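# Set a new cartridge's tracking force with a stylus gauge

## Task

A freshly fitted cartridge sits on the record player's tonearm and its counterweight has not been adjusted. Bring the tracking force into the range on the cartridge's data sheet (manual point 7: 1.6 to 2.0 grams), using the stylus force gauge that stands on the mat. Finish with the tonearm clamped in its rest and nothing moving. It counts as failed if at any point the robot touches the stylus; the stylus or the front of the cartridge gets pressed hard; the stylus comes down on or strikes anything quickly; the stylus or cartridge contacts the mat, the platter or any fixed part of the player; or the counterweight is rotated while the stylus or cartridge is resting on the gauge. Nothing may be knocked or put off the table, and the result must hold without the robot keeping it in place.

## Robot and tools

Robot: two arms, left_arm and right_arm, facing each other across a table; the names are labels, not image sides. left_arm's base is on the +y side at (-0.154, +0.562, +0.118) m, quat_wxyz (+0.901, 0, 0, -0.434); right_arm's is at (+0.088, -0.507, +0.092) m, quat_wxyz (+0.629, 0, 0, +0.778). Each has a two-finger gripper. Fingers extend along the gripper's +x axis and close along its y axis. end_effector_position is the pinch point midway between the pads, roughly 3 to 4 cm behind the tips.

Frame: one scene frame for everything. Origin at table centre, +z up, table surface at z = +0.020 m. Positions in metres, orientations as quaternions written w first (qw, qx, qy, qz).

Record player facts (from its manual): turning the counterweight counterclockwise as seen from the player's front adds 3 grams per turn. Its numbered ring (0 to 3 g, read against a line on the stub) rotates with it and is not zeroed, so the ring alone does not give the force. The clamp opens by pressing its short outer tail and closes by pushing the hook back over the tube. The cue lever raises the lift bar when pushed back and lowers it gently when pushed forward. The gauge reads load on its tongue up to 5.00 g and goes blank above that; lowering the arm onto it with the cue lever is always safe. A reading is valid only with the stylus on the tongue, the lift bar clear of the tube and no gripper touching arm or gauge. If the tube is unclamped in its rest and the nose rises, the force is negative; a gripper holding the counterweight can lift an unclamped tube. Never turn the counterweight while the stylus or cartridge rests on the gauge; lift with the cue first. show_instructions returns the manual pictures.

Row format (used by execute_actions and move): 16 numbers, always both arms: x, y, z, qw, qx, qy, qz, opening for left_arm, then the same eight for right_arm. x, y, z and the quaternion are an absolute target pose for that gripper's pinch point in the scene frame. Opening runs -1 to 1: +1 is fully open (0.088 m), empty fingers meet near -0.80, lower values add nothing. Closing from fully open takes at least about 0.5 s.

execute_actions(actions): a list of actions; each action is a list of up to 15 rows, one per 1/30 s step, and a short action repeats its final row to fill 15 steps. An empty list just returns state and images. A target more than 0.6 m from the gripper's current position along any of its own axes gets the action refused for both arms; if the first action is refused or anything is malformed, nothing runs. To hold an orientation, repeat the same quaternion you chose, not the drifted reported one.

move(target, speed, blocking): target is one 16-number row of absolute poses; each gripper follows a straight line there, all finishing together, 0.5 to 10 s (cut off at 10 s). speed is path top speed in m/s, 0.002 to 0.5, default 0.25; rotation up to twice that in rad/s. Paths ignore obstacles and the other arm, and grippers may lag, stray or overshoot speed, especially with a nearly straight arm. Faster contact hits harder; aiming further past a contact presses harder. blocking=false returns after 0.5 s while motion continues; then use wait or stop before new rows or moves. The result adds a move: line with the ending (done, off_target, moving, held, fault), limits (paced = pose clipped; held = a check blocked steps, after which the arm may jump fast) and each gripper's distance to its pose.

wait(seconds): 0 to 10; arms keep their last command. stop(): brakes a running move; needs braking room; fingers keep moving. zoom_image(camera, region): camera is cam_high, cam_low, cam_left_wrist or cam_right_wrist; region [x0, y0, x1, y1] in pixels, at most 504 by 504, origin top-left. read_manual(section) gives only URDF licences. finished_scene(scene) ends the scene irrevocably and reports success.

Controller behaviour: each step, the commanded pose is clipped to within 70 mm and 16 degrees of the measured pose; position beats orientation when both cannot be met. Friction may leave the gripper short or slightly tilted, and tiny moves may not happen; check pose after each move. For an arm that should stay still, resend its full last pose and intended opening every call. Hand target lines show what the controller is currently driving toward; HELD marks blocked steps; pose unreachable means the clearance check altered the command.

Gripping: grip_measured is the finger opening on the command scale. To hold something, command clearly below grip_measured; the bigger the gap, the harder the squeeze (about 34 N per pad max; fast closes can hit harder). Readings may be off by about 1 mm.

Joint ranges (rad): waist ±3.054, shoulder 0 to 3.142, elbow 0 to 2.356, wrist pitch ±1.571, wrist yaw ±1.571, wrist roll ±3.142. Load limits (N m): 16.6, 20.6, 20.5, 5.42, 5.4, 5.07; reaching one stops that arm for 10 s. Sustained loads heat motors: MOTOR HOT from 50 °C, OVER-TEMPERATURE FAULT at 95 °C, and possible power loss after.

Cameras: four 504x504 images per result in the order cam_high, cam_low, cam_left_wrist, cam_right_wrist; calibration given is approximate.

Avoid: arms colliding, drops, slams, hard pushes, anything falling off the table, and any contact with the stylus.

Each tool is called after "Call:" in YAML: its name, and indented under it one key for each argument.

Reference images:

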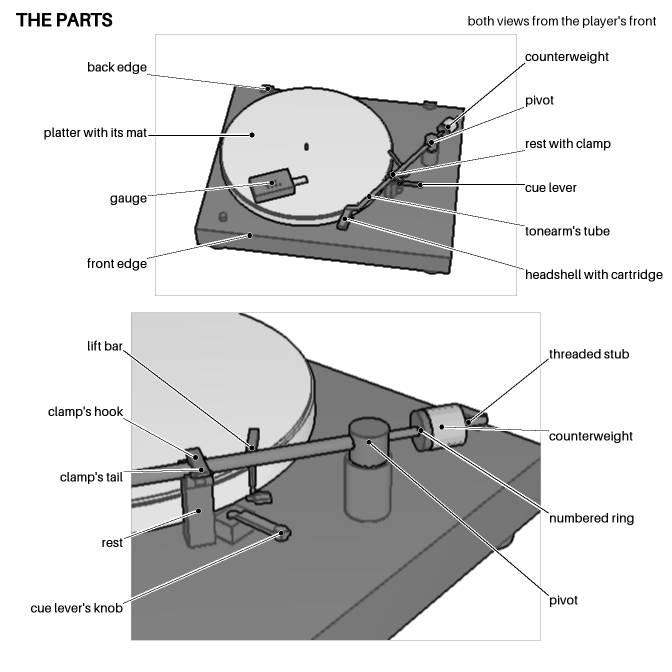

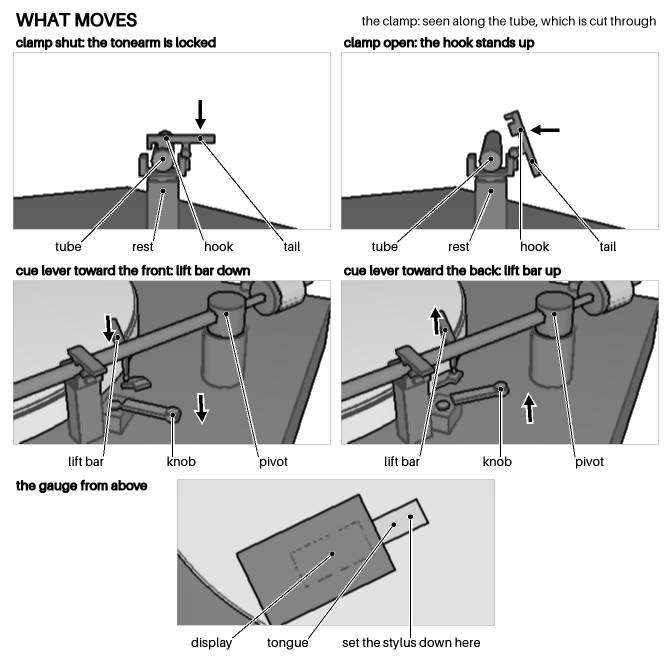

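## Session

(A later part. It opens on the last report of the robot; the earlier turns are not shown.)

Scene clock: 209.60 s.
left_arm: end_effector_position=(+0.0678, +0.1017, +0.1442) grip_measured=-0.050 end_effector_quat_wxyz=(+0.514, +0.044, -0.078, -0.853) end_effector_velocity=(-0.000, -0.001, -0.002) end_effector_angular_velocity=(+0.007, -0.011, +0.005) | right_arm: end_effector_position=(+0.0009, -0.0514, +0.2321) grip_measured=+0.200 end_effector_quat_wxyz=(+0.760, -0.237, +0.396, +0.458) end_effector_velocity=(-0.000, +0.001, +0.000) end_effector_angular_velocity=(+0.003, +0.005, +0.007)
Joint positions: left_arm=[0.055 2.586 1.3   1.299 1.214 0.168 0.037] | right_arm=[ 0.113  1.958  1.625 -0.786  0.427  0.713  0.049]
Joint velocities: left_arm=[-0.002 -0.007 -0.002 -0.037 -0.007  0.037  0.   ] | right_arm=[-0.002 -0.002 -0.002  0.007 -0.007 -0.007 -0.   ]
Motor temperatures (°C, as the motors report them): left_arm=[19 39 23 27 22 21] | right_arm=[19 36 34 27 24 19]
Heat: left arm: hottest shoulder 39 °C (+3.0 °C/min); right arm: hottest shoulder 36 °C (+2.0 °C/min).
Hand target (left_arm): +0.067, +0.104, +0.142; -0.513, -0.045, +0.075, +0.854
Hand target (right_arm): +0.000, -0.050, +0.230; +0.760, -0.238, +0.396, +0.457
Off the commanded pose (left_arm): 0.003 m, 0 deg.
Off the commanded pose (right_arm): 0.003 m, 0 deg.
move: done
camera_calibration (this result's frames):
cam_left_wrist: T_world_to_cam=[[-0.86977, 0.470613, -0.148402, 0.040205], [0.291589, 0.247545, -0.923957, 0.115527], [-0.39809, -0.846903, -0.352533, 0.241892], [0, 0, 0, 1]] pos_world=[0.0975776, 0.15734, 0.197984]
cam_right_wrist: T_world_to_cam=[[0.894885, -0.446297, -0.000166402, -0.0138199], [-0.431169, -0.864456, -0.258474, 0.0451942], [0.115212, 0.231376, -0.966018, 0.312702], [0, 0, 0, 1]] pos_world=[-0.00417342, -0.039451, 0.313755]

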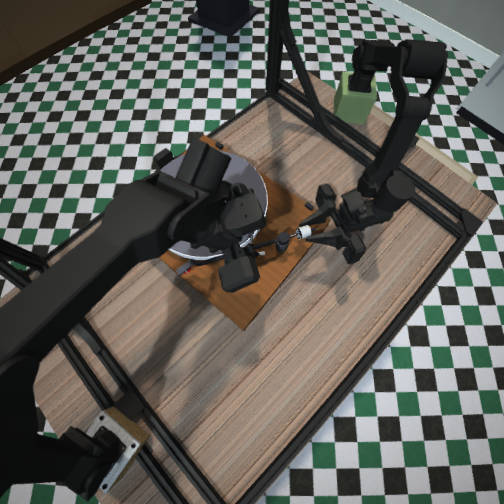

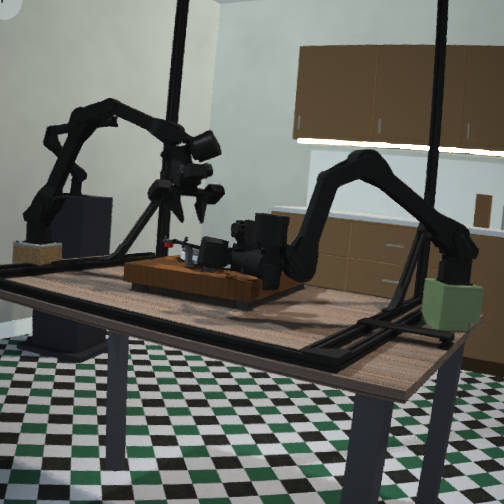

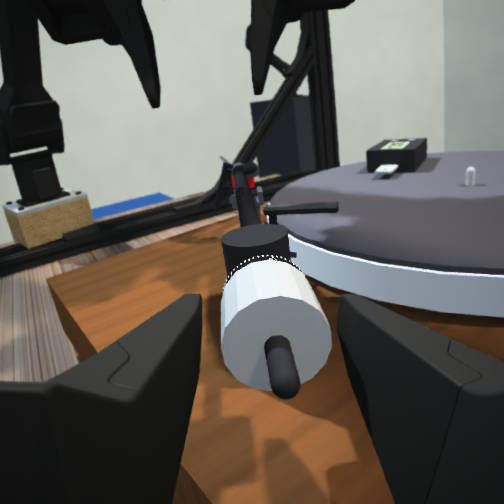

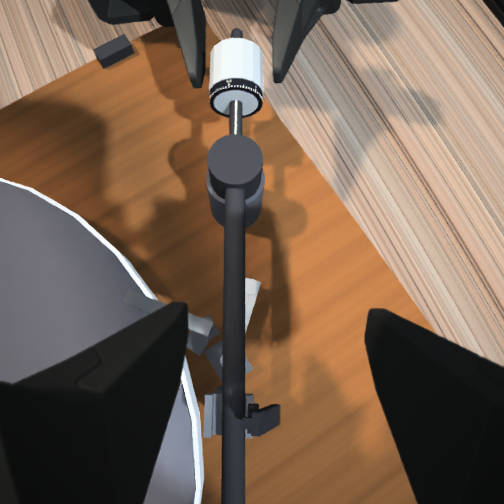

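1.62, still down.

Call:
move:
  target: [0.067,0.104,0.144,0.513,0.045,-0.075,-0.854,-0.4,0.0,-0.05,0.23,0.76,-0.238,0.396,0.457,0.2]

Call:
move:
  target: [0.067,0.104,0.144,0.457,-0.238,0.396,-0.76,-0.4,0.0,-0.05,0.23,0.76,-0.238,0.396,0.457,0.2]
  speed: 0.4

Call:
move:
  target: [0.067,0.104,0.143,0.513,0.045,-0.075,-0.854,-0.05,0.0,-0.05,0.23,0.76,-0.238,0.396,0.457,0.2]
  speed: 0.4

Call:
zoom_image:
  camera: "cam_right_wrist"
  region: [195,60,275,140]

Scene clock: 215.83 s.
left_arm: end_effector_position=(+0.0676, +0.1018, +0.1433) grip_measured=-0.249 end_effector_quat_wxyz=(+0.514, +0.045, -0.077, -0.853) end_effector_velocity=(-0.002, +0.000, -0.000) end_effector_angular_velocity=(+0.016, +0.024, -0.010) | right_arm: end_effector_position=(+0.0009, -0.0513, +0.2320) grip_measured=+0.200 end_effector_quat_wxyz=(+0.760, -0.237, +0.396, +0.458) end_effector_velocity=(-0.000, +0.001, +0.000) end_effector_angular_velocity=(+0.007, +0.012, -0.005)
Joint positions: left_arm=[0.055 2.587 1.299 1.294 1.214 0.173 0.027] | right_arm=[ 0.113  1.958  1.625 -0.786  0.428  0.713  0.049]
Joint velocities: left_arm=[-0.002 -0.002 -0.002 -0.007  0.007 -0.022 -0.   ] | right_arm=[-0.002 -0.002 -0.002  0.007 -0.007  0.007  0.   ]
Motor temperatures (°C, as the motors report them): left_arm=[19 39 23 27 22 21] | right_arm=[19 36 34 27 24 19]
Heat: left arm: hottest shoulder 39 °C (+3.0 °C/min); right arm: hottest shoulder 36 °C (+2.0 °C/min).
Hand target (left_arm): +0.067, +0.104, +0.144; -0.513, -0.045, +0.075, +0.854
Hand target (right_arm): +0.000, -0.050, +0.230; +0.760, -0.238, +0.396, +0.457
Off the commanded pose (left_arm): 0.002 m, 0 deg.
Off the commanded pose (right_arm): 0.003 m, 0 deg.
move: done
camera_calibration (this result's frames):
cam_left_wrist: T_world_to_cam=[[-0.869681, 0.470904, -0.148005, 0.0397926], [0.292193, 0.249454, -0.923253, 0.114302], [-0.397843, -0.846181, -0.35454, 0.241819], [0, 0, 0, 1]] pos_world=[0.0974146, 0.157371, 0.197154]
cam_right_wrist: T_world_to_cam=[[0.894811, -0.446446, 0.00007594, -0.0138619], [-0.431229, -0.864356, -0.258709, 0.0453419], [0.115565, 0.231462, -0.965955, 0.31265], [0, 0, 0, 1]] pos_world=[-0.00417494, -0.0393639, 0.313738]

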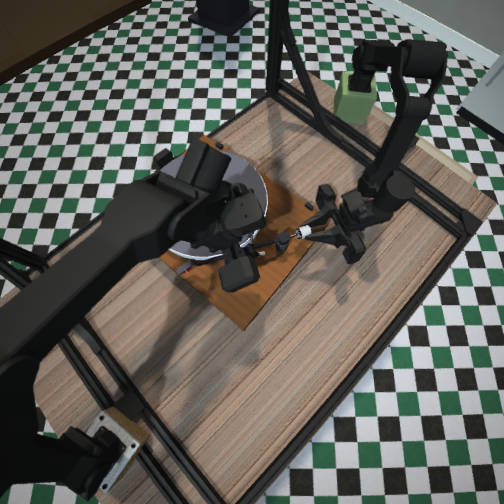

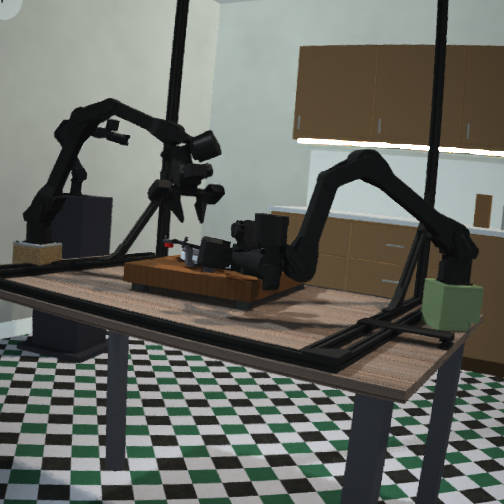

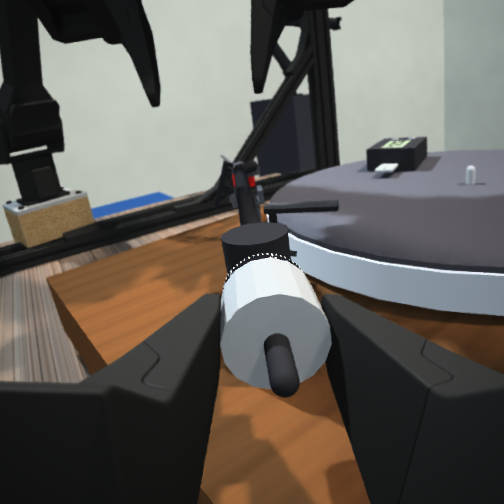

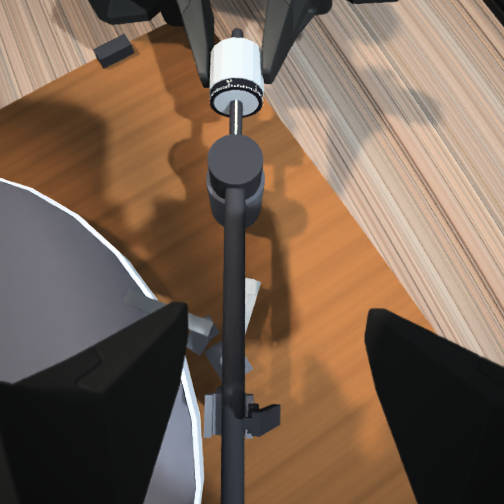

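Scene clock: 217.90 s.
left_arm: end_effector_position=(+0.0685, +0.1027, +0.1419) grip_measured=-0.247 end_effector_quat_wxyz=(+0.460, -0.238, +0.397, -0.758) end_effector_velocity=(-0.003, -0.002, +0.001) end_effector_angular_velocity=(+0.005, +0.015, +0.000) | right_arm: end_effector_position=(+0.0009, -0.0513, +0.2320) grip_measured=+0.200 end_effector_quat_wxyz=(+0.760, -0.237, +0.396, +0.458) end_effector_velocity=(+0.003, -0.000, -0.001) end_effector_angular_velocity=(-0.011, +0.000, +0.002)
Joint positions: left_arm=[ 0.058  2.584  1.295  1.28   1.213 -0.954  0.027] | right_arm=[ 0.113  1.958  1.625 -0.786  0.428  0.713  0.049]
Joint velocities: left_arm=[-0.007 -0.002 -0.002  0.007 -0.007 -0.022 -0.   ] | right_arm=[-0.007  0.002  0.002 -0.007 -0.007 -0.007  0.   ]
Motor temperatures (°C, as the motors report them): left_arm=[19 39 23 27 22 21] | right_arm=[19 36 34 27 24 19]
Heat: left arm: hottest shoulder 39 °C (+2.0 °C/min); right arm: hottest shoulder 36 °C (+2.0 °C/min).
Hand target (left_arm): +0.067, +0.104, +0.144; -0.457, +0.238, -0.396, +0.760
Hand target (right_arm): +0.000, -0.050, +0.230; +0.760, -0.238, +0.396, +0.457
Off the commanded pose (left_arm): 0.003 m, 0 deg.
Off the commanded pose (right_arm): 0.003 m, 0 deg.
move: done
camera_calibration (this result's frames):
cam_left_wrist: T_world_to_cam=[[-0.480369, 0.260614, 0.837452, -0.104999], [-0.52337, 0.681024, -0.512143, 0.0658231], [-0.703797, -0.684315, -0.190746, 0.223477], [0, 0, 0, 1]] pos_world=[0.141294, 0.135465, 0.164269]
cam_right_wrist: T_world_to_cam=[[0.894811, -0.446446, 0.00007594, -0.0138619], [-0.431229, -0.864356, -0.258709, 0.0453419], [0.115565, 0.231462, -0.965955, 0.31265], [0, 0, 0, 1]] pos_world=[-0.00417494, -0.0393639, 0.313738]

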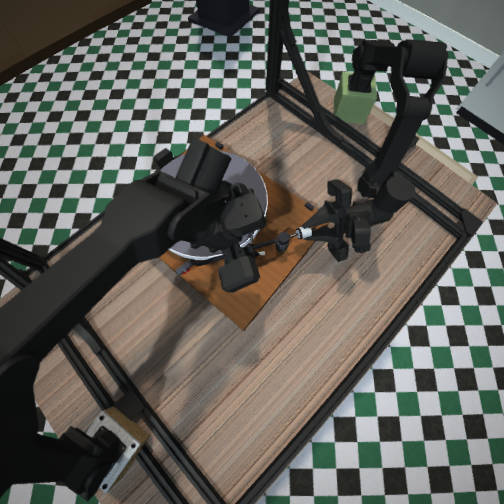

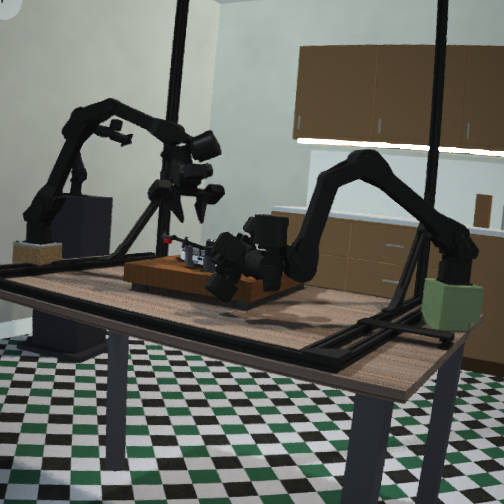

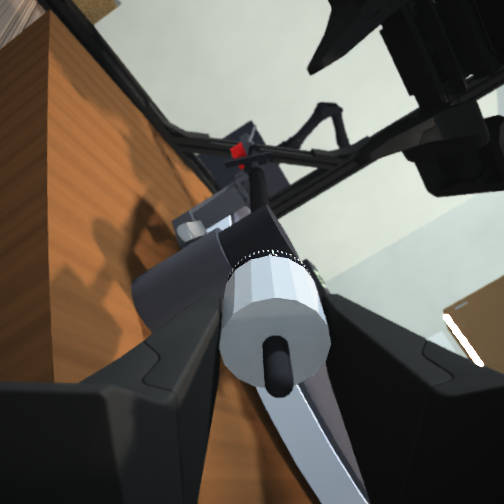

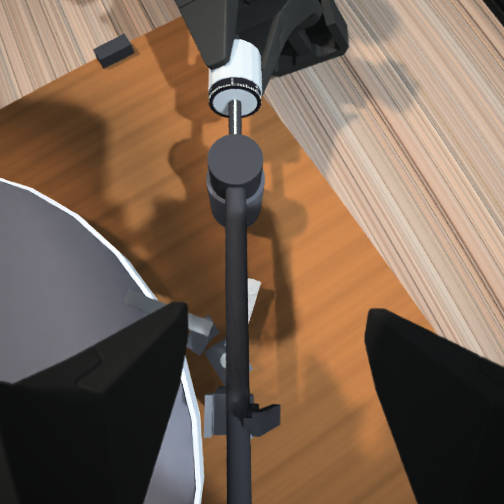

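Scene clock: 219.87 s.
left_arm: end_effector_position=(+0.0683, +0.1028, +0.1438) grip_measured=-0.050 end_effector_quat_wxyz=(+0.515, +0.044, -0.076, -0.852) end_effector_velocity=(+0.001, +0.001, -0.003) end_effector_angular_velocity=(+0.017, +0.005, +0.010) | right_arm: end_effector_position=(+0.0009, -0.0513, +0.2320) grip_measured=+0.200 end_effector_quat_wxyz=(+0.760, -0.237, +0.396, +0.458) end_effector_velocity=(+0.001, -0.002, -0.001) end_effector_angular_velocity=(-0.011, +0.000, +0.007)
Joint positions: left_arm=[0.058 2.585 1.295 1.297 1.214 0.168 0.037] | right_arm=[ 0.113  1.958  1.625 -0.786  0.428  0.713  0.049]
Joint velocities: left_arm=[ 0.002 -0.007 -0.007 -0.037 -0.007  0.022 -0.   ] | right_arm=[-0.002 -0.002 -0.002 -0.007 -0.007 -0.007 -0.   ]
Motor temperatures (°C, as the motors report them): left_arm=[19 39 23 27 22 21] | right_arm=[19 36 34 27 24 19]
Heat: left arm: hottest shoulder 39 °C (+2.0 °C/min); right arm: hottest shoulder 36 °C (+2.0 °C/min).
Hand target (left_arm): +0.067, +0.104, +0.143; -0.513, -0.045, +0.075, +0.854
Hand target (right_arm): +0.000, -0.050, +0.230; +0.760, -0.238, +0.396, +0.457
Off the commanded pose (left_arm): 0.002 m, 0 deg.
Off the commanded pose (right_arm): 0.003 m, 0 deg.
move: done
camera_calibration (this result's frames):
cam_left_wrist: T_world_to_cam=[[-0.871244, 0.469093, -0.14452, 0.0398107], [0.28851, 0.251198, -0.923938, 0.114554], [-0.39711, -0.846671, -0.354192, 0.243022], [0, 0, 0, 1]] pos_world=[0.0981412, 0.158309, 0.197671]
cam_right_wrist: T_world_to_cam=[[0.894811, -0.446446, 0.00007594, -0.0138619], [-0.431229, -0.864356, -0.258709, 0.0453419], [0.115565, 0.231462, -0.965955, 0.31265], [0, 0, 0, 1]] pos_world=[-0.00417494, -0.0393639, 0.313738]

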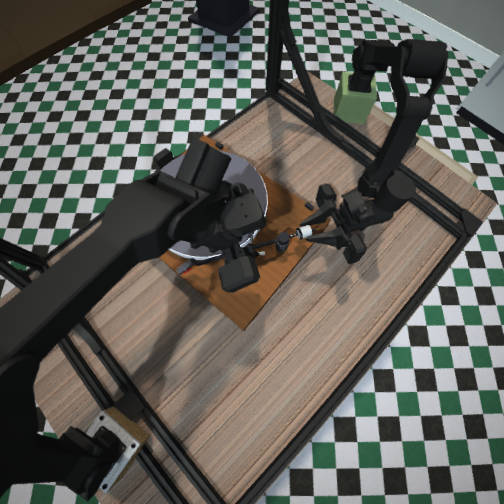

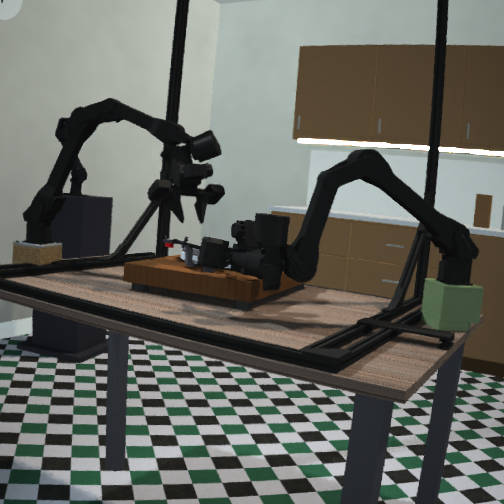

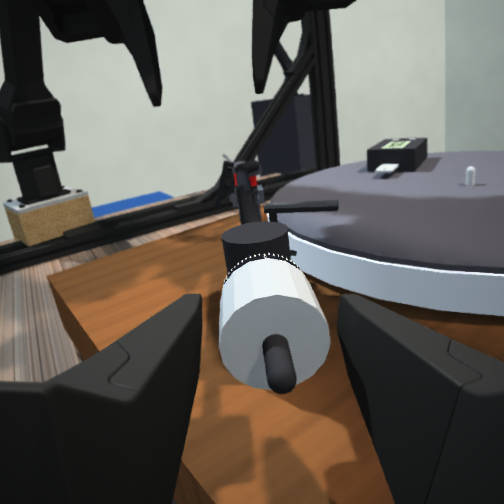

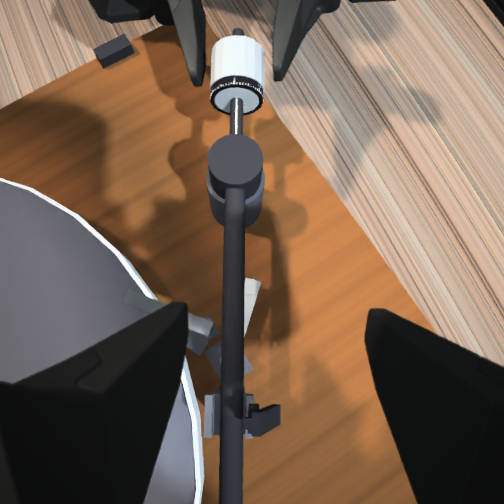

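Region (195, 60, 275, 140) of cam_right_wrist's 504x504 image, scaled by 6.300, with more detail than that image has.

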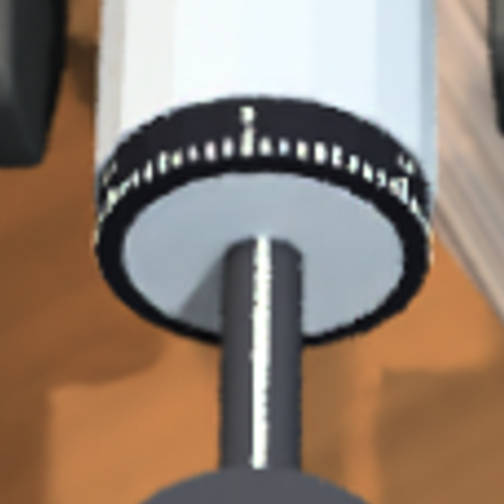

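1.04, down.

Call:
move:
  target: [0.067,0.104,0.144,0.513,0.045,-0.075,-0.854,-0.4,0.0,-0.05,0.23,0.76,-0.238,0.396,0.457,0.2]

Call:
move:
  target: [0.069,0.104,0.147,0.457,-0.238,0.396,-0.76,-0.4,0.0,-0.05,0.23,0.76,-0.238,0.396,0.457,0.2]
  speed: 0.4

Call:
move:
  target: [0.069,0.107,0.143,0.513,0.045,-0.075,-0.854,-0.05,0.0,-0.05,0.23,0.76,-0.238,0.396,0.457,0.2]
  speed: 0.4

Call:
zoom_image:
  camera: "cam_right_wrist"
  region: [195,50,275,130]

Scene clock: 231.23 s.
left_arm: end_effector_position=(+0.0683, +0.1028, +0.1432) grip_measured=-0.250 end_effector_quat_wxyz=(+0.516, +0.045, -0.075, -0.852) end_effector_velocity=(-0.000, -0.001, -0.002) end_effector_angular_velocity=(+0.020, +0.021, +0.005) | right_arm: end_effector_position=(+0.0009, -0.0512, +0.2320) grip_measured=+0.200 end_effector_quat_wxyz=(+0.760, -0.237, +0.396, +0.458) end_effector_velocity=(+0.004, +0.002, +0.005) end_effector_angular_velocity=(+0.016, -0.005, -0.005)
Joint positions: left_arm=[0.058 2.585 1.295 1.293 1.214 0.173 0.027] | right_arm=[ 0.113  1.959  1.625 -0.786  0.428  0.713  0.049]
Joint velocities: left_arm=[-0.002 -0.002 -0.002 -0.022 -0.007 -0.007 -0.   ] | right_arm=[-0.007 -0.007  0.002  0.007  0.007 -0.007 -0.   ]
Motor temperatures (°C, as the motors report them): left_arm=[19 40 23 27 22 21] | right_arm=[19 36 34 27 24 19]
Heat: left arm: hottest shoulder 40 °C (+2.0 °C/min); right arm: hottest shoulder 36 °C (+2.0 °C/min).
Hand target (left_arm): +0.067, +0.104, +0.144; -0.513, -0.045, +0.075, +0.854
Hand target (right_arm): +0.000, -0.050, +0.230; +0.760, -0.238, +0.396, +0.457
Off the commanded pose (left_arm): 0.002 m, 0 deg.
Off the commanded pose (right_arm): 0.002 m, 0 deg.
move: done
camera_calibration (this result's frames):
cam_left_wrist: T_world_to_cam=[[-0.871331, 0.468965, -0.14441, 0.0397096], [0.28902, 0.252656, -0.923381, 0.11373], [-0.396547, -0.846308, -0.355687, 0.242975], [0, 0, 0, 1]] pos_world=[0.0980812, 0.158275, 0.197173]
cam_right_wrist: T_world_to_cam=[[0.894811, -0.446446, 0.00007594, -0.0137958], [-0.431229, -0.864356, -0.258709, 0.0453956], [0.115565, 0.231462, -0.965955, 0.312597], [0, 0, 0, 1]] pos_world=[-0.00420466, -0.0392755, 0.3137]

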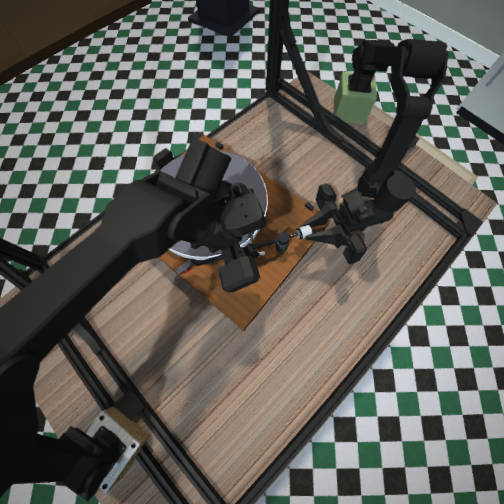

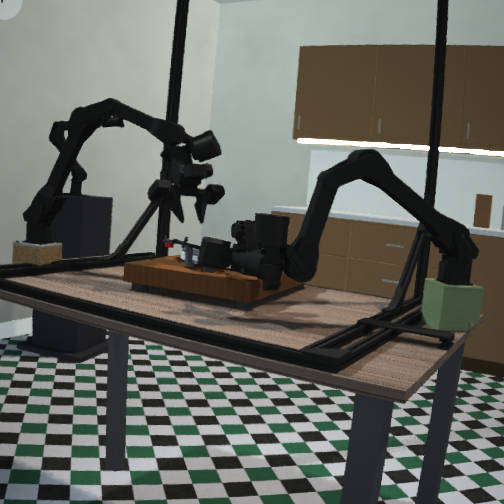

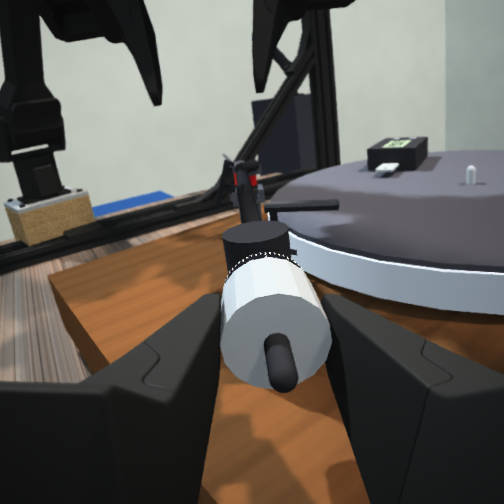

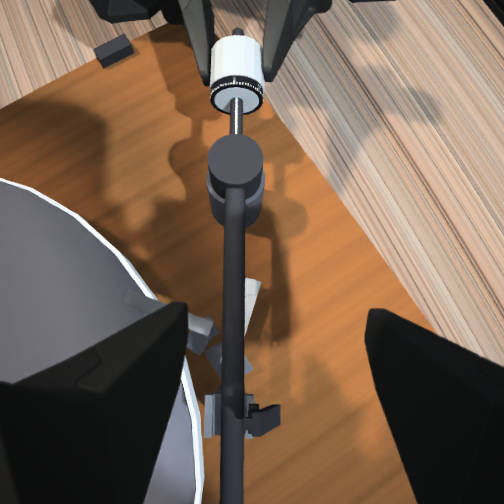

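Scene clock: 233.23 s.
left_arm: end_effector_position=(+0.0694, +0.1037, +0.1426) grip_measured=-0.250 end_effector_quat_wxyz=(+0.458, -0.238, +0.400, -0.757) end_effector_velocity=(+0.002, -0.002, -0.000) end_effector_angular_velocity=(+0.016, +0.024, +0.020) | right_arm: end_effector_position=(+0.0009, -0.0512, +0.2318) grip_measured=+0.200 end_effector_quat_wxyz=(+0.760, -0.237, +0.396, +0.458) end_effector_velocity=(+0.003, -0.001, -0.001) end_effector_angular_velocity=(-0.011, +0.000, +0.002)
Joint positions: left_arm=[ 0.061  2.58   1.295  1.268  1.22  -0.953  0.027] | right_arm=[ 0.113  1.959  1.625 -0.786  0.428  0.713  0.049]
Joint velocities: left_arm=[-0.002 -0.002 -0.002 -0.007 -0.022 -0.022 -0.   ] | right_arm=[-0.007 -0.002 -0.002 -0.007 -0.007 -0.007 -0.   ]
Motor temperatures (°C, as the motors report them): left_arm=[19 40 23 27 22 21] | right_arm=[19 37 34 27 24 19]
Heat: left arm: hottest shoulder 40 °C (+2.0 °C/min); right arm: hottest shoulder 37 °C (+3.0 °C/min).
Hand target (left_arm): +0.069, +0.104, +0.147; -0.457, +0.238, -0.396, +0.760
Hand target (right_arm): +0.000, -0.050, +0.230; +0.760, -0.238, +0.396, +0.457
Off the commanded pose (left_arm): 0.004 m, 1 deg.
Off the commanded pose (right_arm): 0.002 m, 0 deg.
move: done
camera_calibration (this result's frames):
cam_left_wrist: T_world_to_cam=[[-0.47581, 0.257659, 0.840962, -0.105895], [-0.523569, 0.685302, -0.506198, 0.0646462], [-0.706739, -0.681156, -0.191171, 0.224862], [0, 0, 0, 1]] pos_world=[0.14238, 0.136149, 0.164764]
cam_right_wrist: T_world_to_cam=[[0.894811, -0.446445, 0.000346174, -0.0138486], [-0.431197, -0.86445, -0.258448, 0.0452965], [0.115682, 0.231113, -0.966025, 0.31243], [0, 0, 0, 1]] pos_world=[-0.00421904, -0.0392327, 0.313527]

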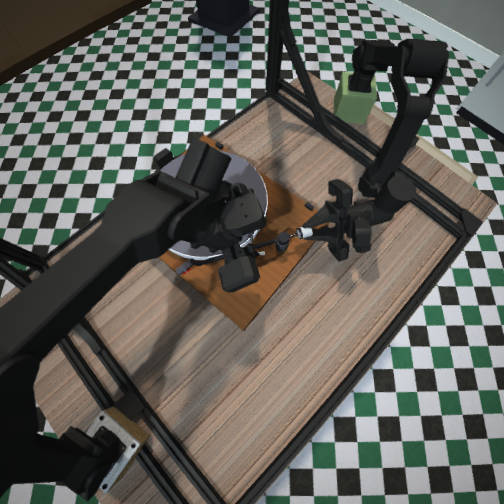

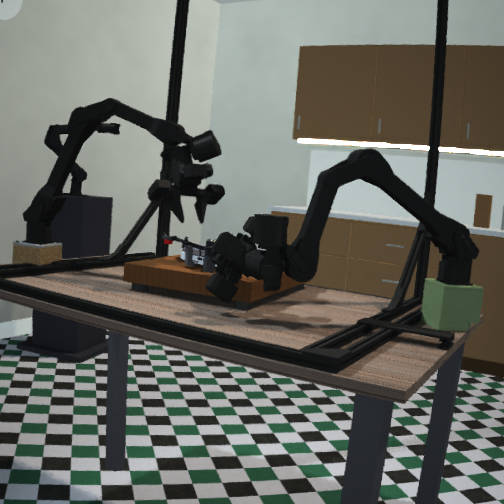

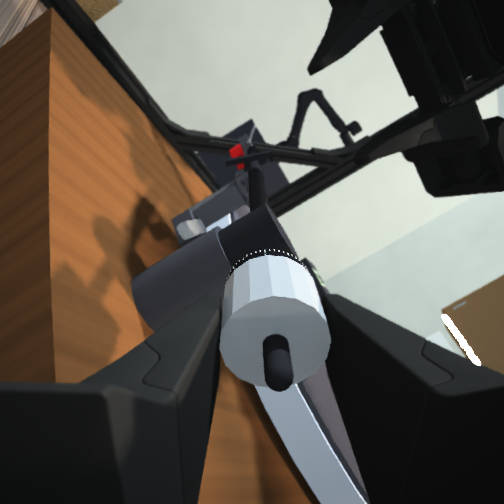

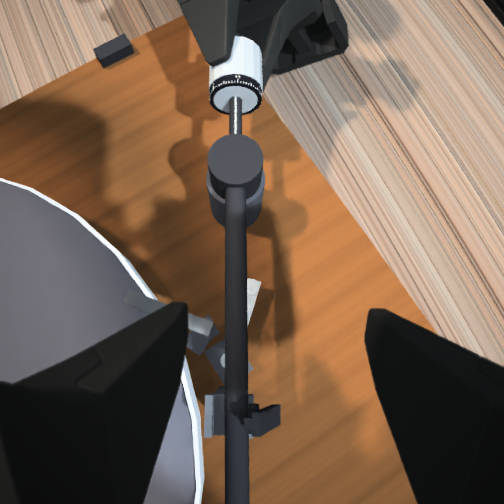

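Scene clock: 235.20 s.
left_arm: end_effector_position=(+0.0697, +0.1048, +0.1449) grip_measured=-0.050 end_effector_quat_wxyz=(+0.514, +0.044, -0.078, -0.853) end_effector_velocity=(+0.003, +0.000, -0.006) end_effector_angular_velocity=(+0.013, +0.002, +0.025) | right_arm: end_effector_position=(+0.0007, -0.0512, +0.2318) grip_measured=+0.200 end_effector_quat_wxyz=(+0.760, -0.237, +0.396, +0.458) end_effector_velocity=(+0.001, -0.002, -0.001) end_effector_angular_velocity=(-0.011, +0.000, +0.007)
Joint positions: left_arm=[0.063 2.582 1.294 1.3   1.223 0.168 0.037] | right_arm=[ 0.114  1.959  1.625 -0.786  0.428  0.713  0.049]
Joint velocities: left_arm=[ 0.002  0.002 -0.007 -0.022 -0.022  0.022 -0.   ] | right_arm=[-0.002 -0.002 -0.002 -0.007 -0.007 -0.007 -0.   ]
Motor temperatures (°C, as the motors report them): left_arm=[19 40 23 27 22 21] | right_arm=[19 37 34 27 24 19]
Heat: left arm: hottest shoulder 40 °C (+2.0 °C/min); right arm: hottest shoulder 37 °C (+3.0 °C/min).
Hand target (left_arm): +0.069, +0.107, +0.143; -0.513, -0.045, +0.075, +0.854
Hand target (right_arm): -0.000, -0.050, +0.230; +0.760, -0.238, +0.396, +0.457
Off the commanded pose (left_arm): 0.003 m, 0 deg.
Off the commanded pose (right_arm): 0.002 m, 0 deg.
move: done
camera_calibration (this result's frames):
cam_left_wrist: T_world_to_cam=[[-0.869606, 0.471011, -0.148102, 0.0404187], [0.291591, 0.247855, -0.923873, 0.114832], [-0.398446, -0.846591, -0.352879, 0.245571], [0, 0, 0, 1]] pos_world=[0.0995112, 0.160399, 0.198734]
cam_right_wrist: T_world_to_cam=[[0.894981, -0.446104, 0.000346174, -0.0136904], [-0.430868, -0.864614, -0.258448, 0.045184], [0.115594, 0.231157, -0.966025, 0.31246], [0, 0, 0, 1]] pos_world=[-0.0043976, -0.0392681, 0.313527]

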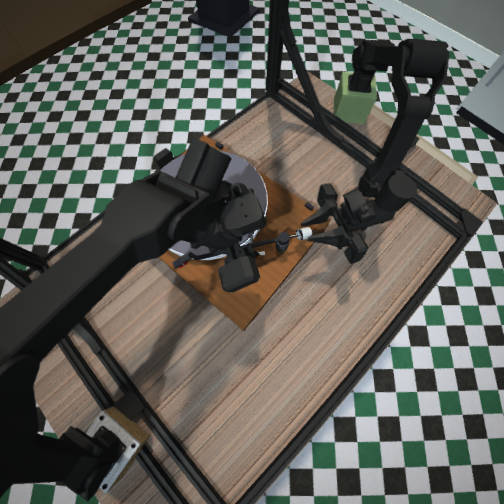

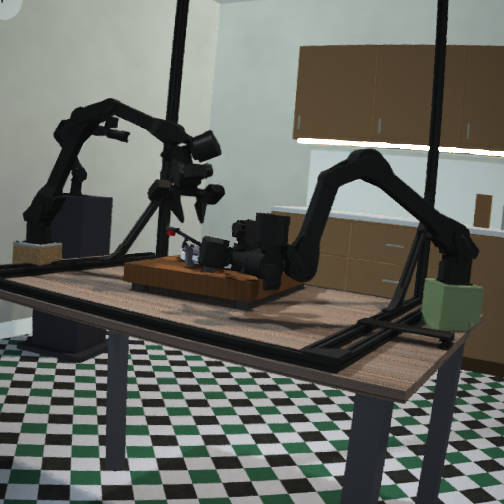

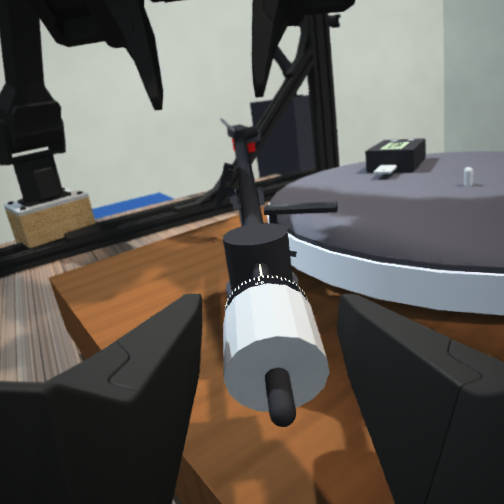

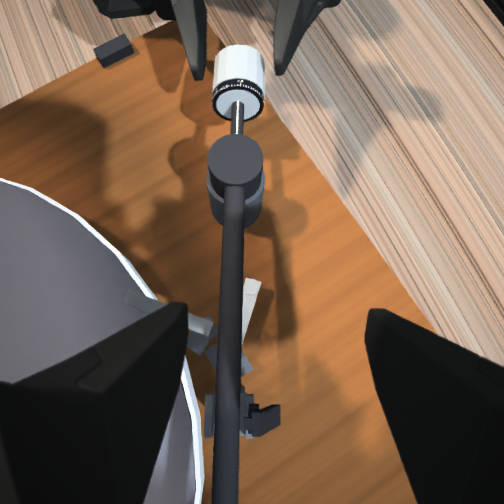

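Region (195, 50, 275, 130) of cam_right_wrist's 504x504 image, scaled by 6.300, with more detail than that image has.

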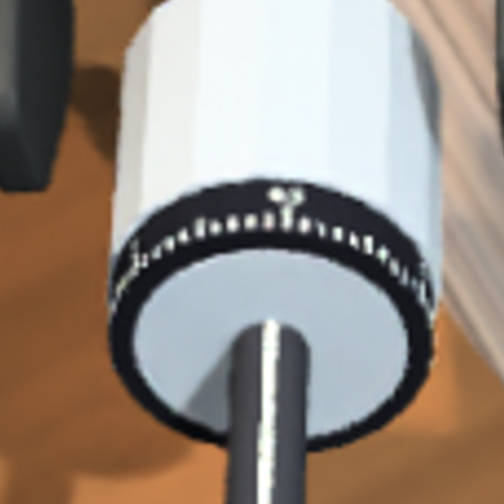

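Call:
move:
  target: [0.068,0.105,0.135,0.497,-0.133,0.222,-0.828,-0.05,0.0,-0.05,0.23,0.76,-0.238,0.396,0.457,0.2]
  speed: 0.2

Call:
move:
  target: [0.068,0.105,0.135,0.497,-0.133,0.222,-0.828,-0.4,0.0,-0.05,0.23,0.76,-0.238,0.396,0.457,0.2]

Call:
move:
  target: [0.068,0.105,0.139,0.5145,0.022,-0.037,-0.856,-0.4,0.0,-0.05,0.23,0.76,-0.238,0.396,0.457,0.2]
  speed: 0.2

Scene clock: 244.43 s.
left_arm: end_effector_position=(+0.0689, +0.1057, +0.1388) grip_measured=-0.050 end_effector_quat_wxyz=(+0.499, -0.132, +0.219, -0.828) end_effector_velocity=(-0.002, +0.000, +0.001) end_effector_angular_velocity=(+0.012, +0.027, -0.010) | right_arm: end_effector_position=(+0.0007, -0.0511, +0.2318) grip_measured=+0.200 end_effector_quat_wxyz=(+0.760, -0.237, +0.396, +0.458) end_effector_velocity=(+0.003, -0.001, +0.000) end_effector_angular_velocity=(-0.011, -0.020, +0.012)
Joint positions: left_arm=[ 0.063  2.596  1.293  1.303  1.223 -0.518  0.037] | right_arm=[ 0.114  1.96   1.626 -0.786  0.428  0.713  0.049]
Joint velocities: left_arm=[-0.002 -0.002 -0.002  0.007  0.007 -0.037 -0.001] | right_arm=[-0.002 -0.002 -0.002 -0.007  0.007 -0.022 -0.   ]
Motor temperatures (°C, as the motors report them): left_arm=[19 40 23 27 22 21] | right_arm=[19 37 34 27 24 19]
Heat: left arm: hottest shoulder 40 °C (+2.0 °C/min); right arm: hottest shoulder 37 °C (+2.0 °C/min).
Hand target (left_arm): +0.068, +0.105, +0.135; -0.497, +0.133, -0.222, +0.828
Hand target (right_arm): +0.000, -0.050, +0.230; +0.760, -0.238, +0.396, +0.457
Off the commanded pose (left_arm): 0.004 m, 0 deg.
Off the commanded pose (right_arm): 0.002 m, 0 deg.
move: done
camera_calibration (this result's frames):
cam_left_wrist: T_world_to_cam=[[-0.749742, 0.408394, 0.520673, -0.0560607], [-0.259137, 0.542794, -0.798889, 0.098584], [-0.60888, -0.733886, -0.301125, 0.239229], [0, 0, 0, 1]] pos_world=[0.129177, 0.144951, 0.179985]
cam_right_wrist: T_world_to_cam=[[0.894842, -0.446384, 0.000127362, -0.0135879], [-0.431188, -0.864453, -0.258453, 0.0452471], [0.115479, 0.231219, -0.966024, 0.312409], [0, 0, 0, 1]] pos_world=[-0.00440778, -0.0391865, 0.313491]

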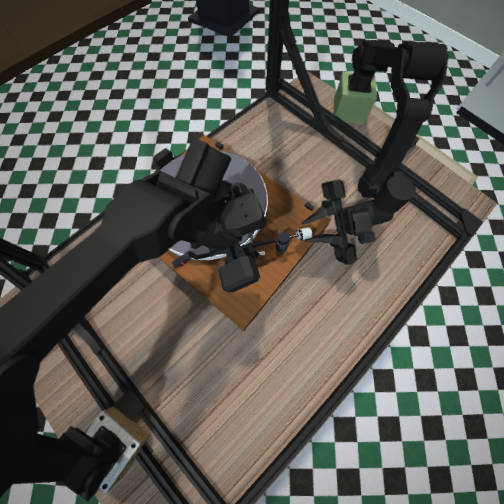

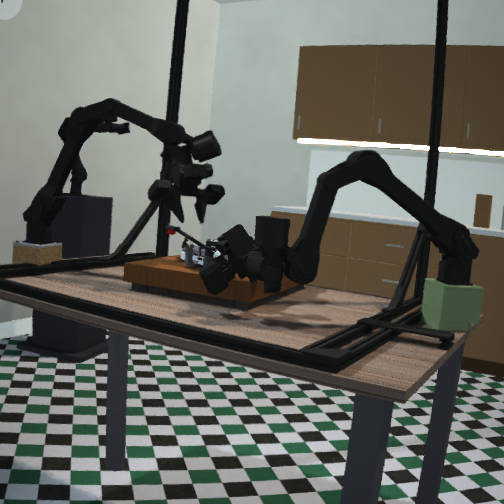

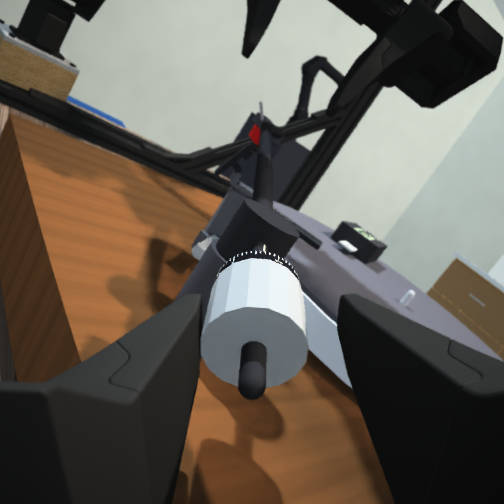

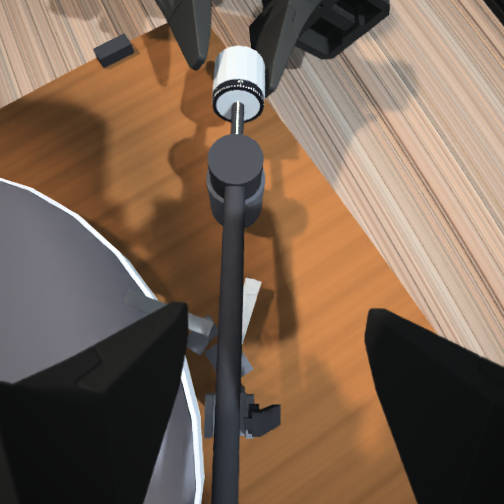

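Scene clock: 245.13 s.
left_arm: end_effector_position=(+0.0708, +0.1056, +0.1388) grip_measured=-0.254 end_effector_quat_wxyz=(+0.503, -0.133, +0.218, -0.826) end_effector_velocity=(-0.000, -0.001, -0.002) end_effector_angular_velocity=(+0.026, +0.034, +0.005) | right_arm: end_effector_position=(+0.0007, -0.0511, +0.2318) grip_measured=+0.200 end_effector_quat_wxyz=(+0.760, -0.237, +0.396, +0.458) end_effector_velocity=(+0.002, +0.000, -0.001) end_effector_angular_velocity=(-0.006, -0.004, +0.014)
Joint positions: left_arm=[ 0.065  2.596  1.293  1.305  1.215 -0.518  0.027] | right_arm=[ 0.114  1.96   1.626 -0.786  0.428  0.713  0.049]
Joint velocities: left_arm=[-0.002 -0.002 -0.002 -0.022 -0.007 -0.022 -0.   ] | right_arm=[-0.007 -0.002 -0.007  0.007 -0.007 -0.022 -0.   ]
Motor temperatures (°C, as the motors report them): left_arm=[19 40 23 27 22 21] | right_arm=[19 37 34 27 24 19]
Heat: left arm: hottest shoulder 40 °C (+2.0 °C/min); right arm: hottest shoulder 37 °C (+2.0 °C/min).
Hand target (left_arm): +0.068, +0.105, +0.135; -0.497, +0.133, -0.222, +0.828
Hand target (right_arm): +0.000, -0.050, +0.230; +0.760, -0.238, +0.396, +0.457
Off the commanded pose (left_arm): 0.005 m, 1 deg.
Off the commanded pose (right_arm): 0.002 m, 0 deg.
move: done
camera_calibration (this result's frames):
cam_left_wrist: T_world_to_cam=[[-0.75396, 0.401723, 0.519773, -0.0535272], [-0.263754, 0.539534, -0.799585, 0.0999198], [-0.601647, -0.739947, -0.300831, 0.240408], [0, 0, 0, 1]] pos_world=[0.130638, 0.145482, 0.180039]
cam_right_wrist: T_world_to_cam=[[0.894842, -0.446384, 0.000127362, -0.0135879], [-0.431188, -0.864453, -0.258453, 0.0452471], [0.115479, 0.231219, -0.966024, 0.312409], [0, 0, 0, 1]] pos_world=[-0.00440778, -0.0391865, 0.313491]

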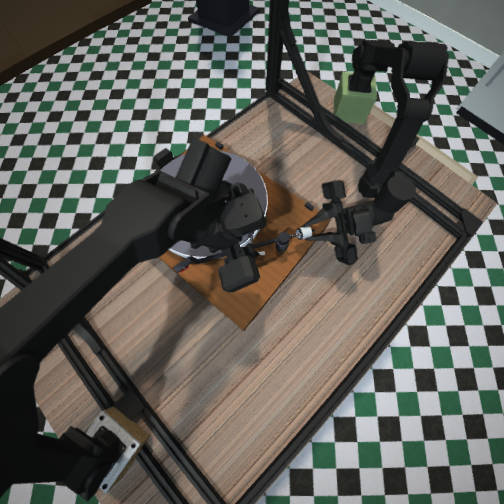

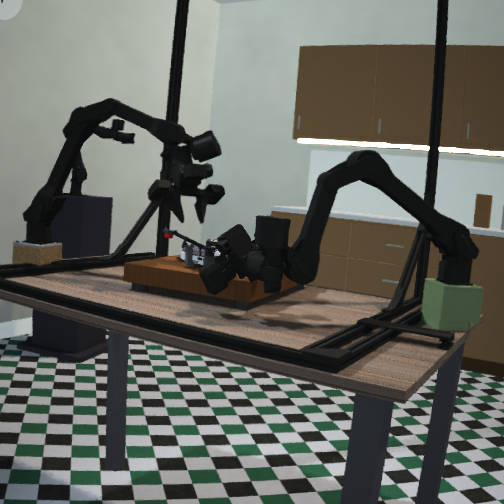

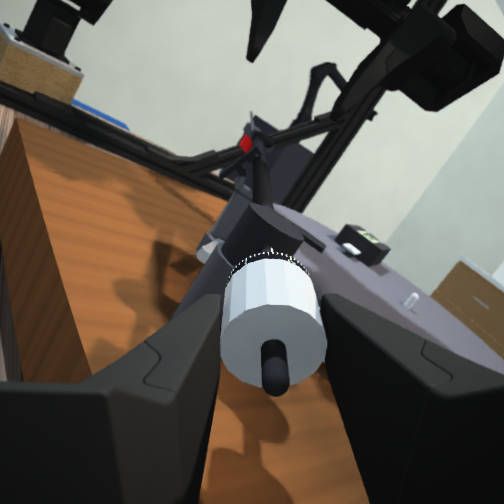

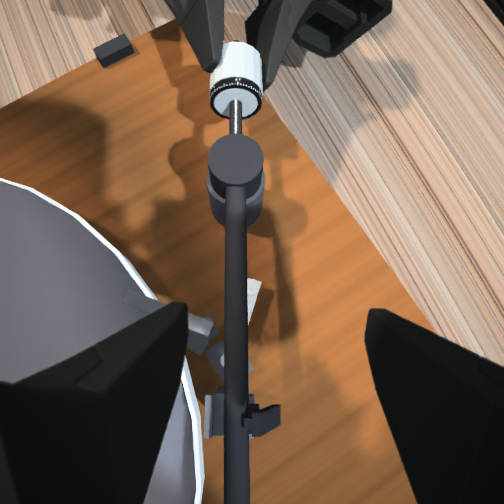

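Scene clock: 247.03 s.
left_arm: end_effector_position=(+0.0711, +0.1049, +0.1392) grip_measured=-0.256 end_effector_quat_wxyz=(+0.522, +0.020, -0.035, -0.852) end_effector_velocity=(-0.000, -0.001, -0.002) end_effector_angular_velocity=(-0.000, -0.018, +0.005) | right_arm: end_effector_position=(+0.0007, -0.0511, +0.2316) grip_measured=+0.200 end_effector_quat_wxyz=(+0.760, -0.237, +0.396, +0.458) end_effector_velocity=(+0.002, +0.001, +0.003) end_effector_angular_velocity=(+0.011, +0.014, -0.010)
Joint positions: left_arm=[0.064 2.596 1.293 1.307 1.208 0.076 0.026] | right_arm=[ 0.114  1.96   1.626 -0.786  0.428  0.713  0.049]
Joint velocities: left_arm=[-0.002 -0.002 -0.002 -0.022 -0.007  0.037 -0.   ] | right_arm=[-0.007 -0.007 -0.002  0.007 -0.007  0.007 -0.   ]
Motor temperatures (°C, as the motors report them): left_arm=[19 40 23 27 22 21] | right_arm=[19 37 34 27 24 19]
Heat: left arm: hottest shoulder 40 °C (+2.0 °C/min); right arm: hottest shoulder 37 °C (+2.0 °C/min).
Hand target (left_arm): +0.068, +0.105, +0.139; -0.515, -0.022, +0.037, +0.856
Hand target (right_arm): +0.000, -0.050, +0.230; +0.760, -0.238, +0.396, +0.457
Off the commanded pose (left_arm): 0.003 m, 1 deg.
Off the commanded pose (right_arm): 0.002 m, 0 deg.
move: done
camera_calibration (this result's frames):
cam_left_wrist: T_world_to_cam=[[-0.885191, 0.462552, -0.0498146, 0.0291214], [0.207013, 0.29573, -0.932571, 0.111254], [-0.416631, -0.835816, -0.357532, 0.244985], [0, 0, 0, 1]] pos_world=[0.104816, 0.158391, 0.192793]
cam_right_wrist: T_world_to_cam=[[0.894842, -0.446384, 0.00039768, -0.0136406], [-0.431156, -0.864546, -0.258193, 0.0451481], [0.115597, 0.23087, -0.966093, 0.312243], [0, 0, 0, 1]] pos_world=[-0.00442216, -0.0391438, 0.313318]

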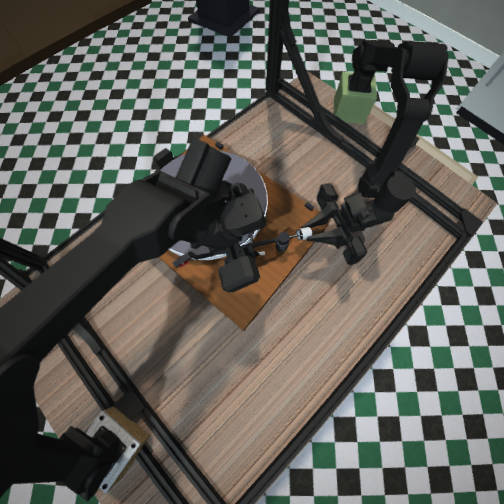

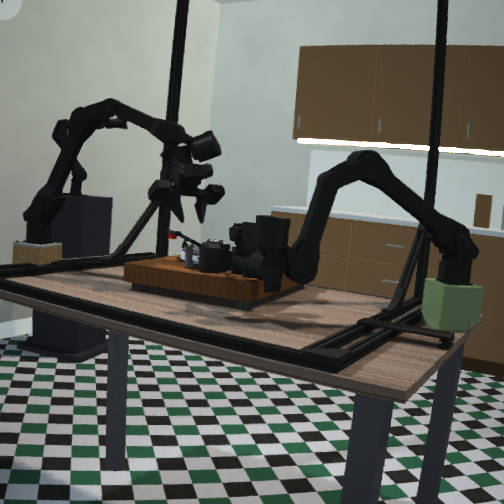

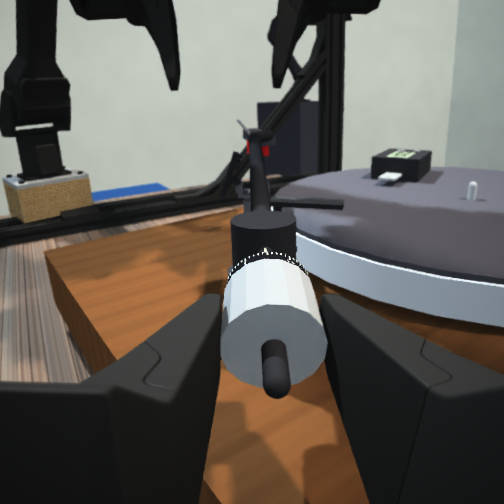

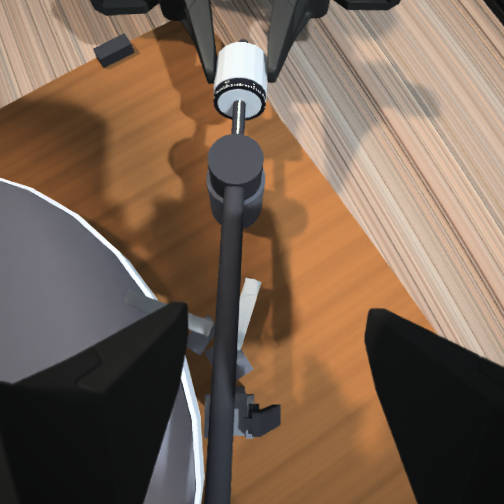

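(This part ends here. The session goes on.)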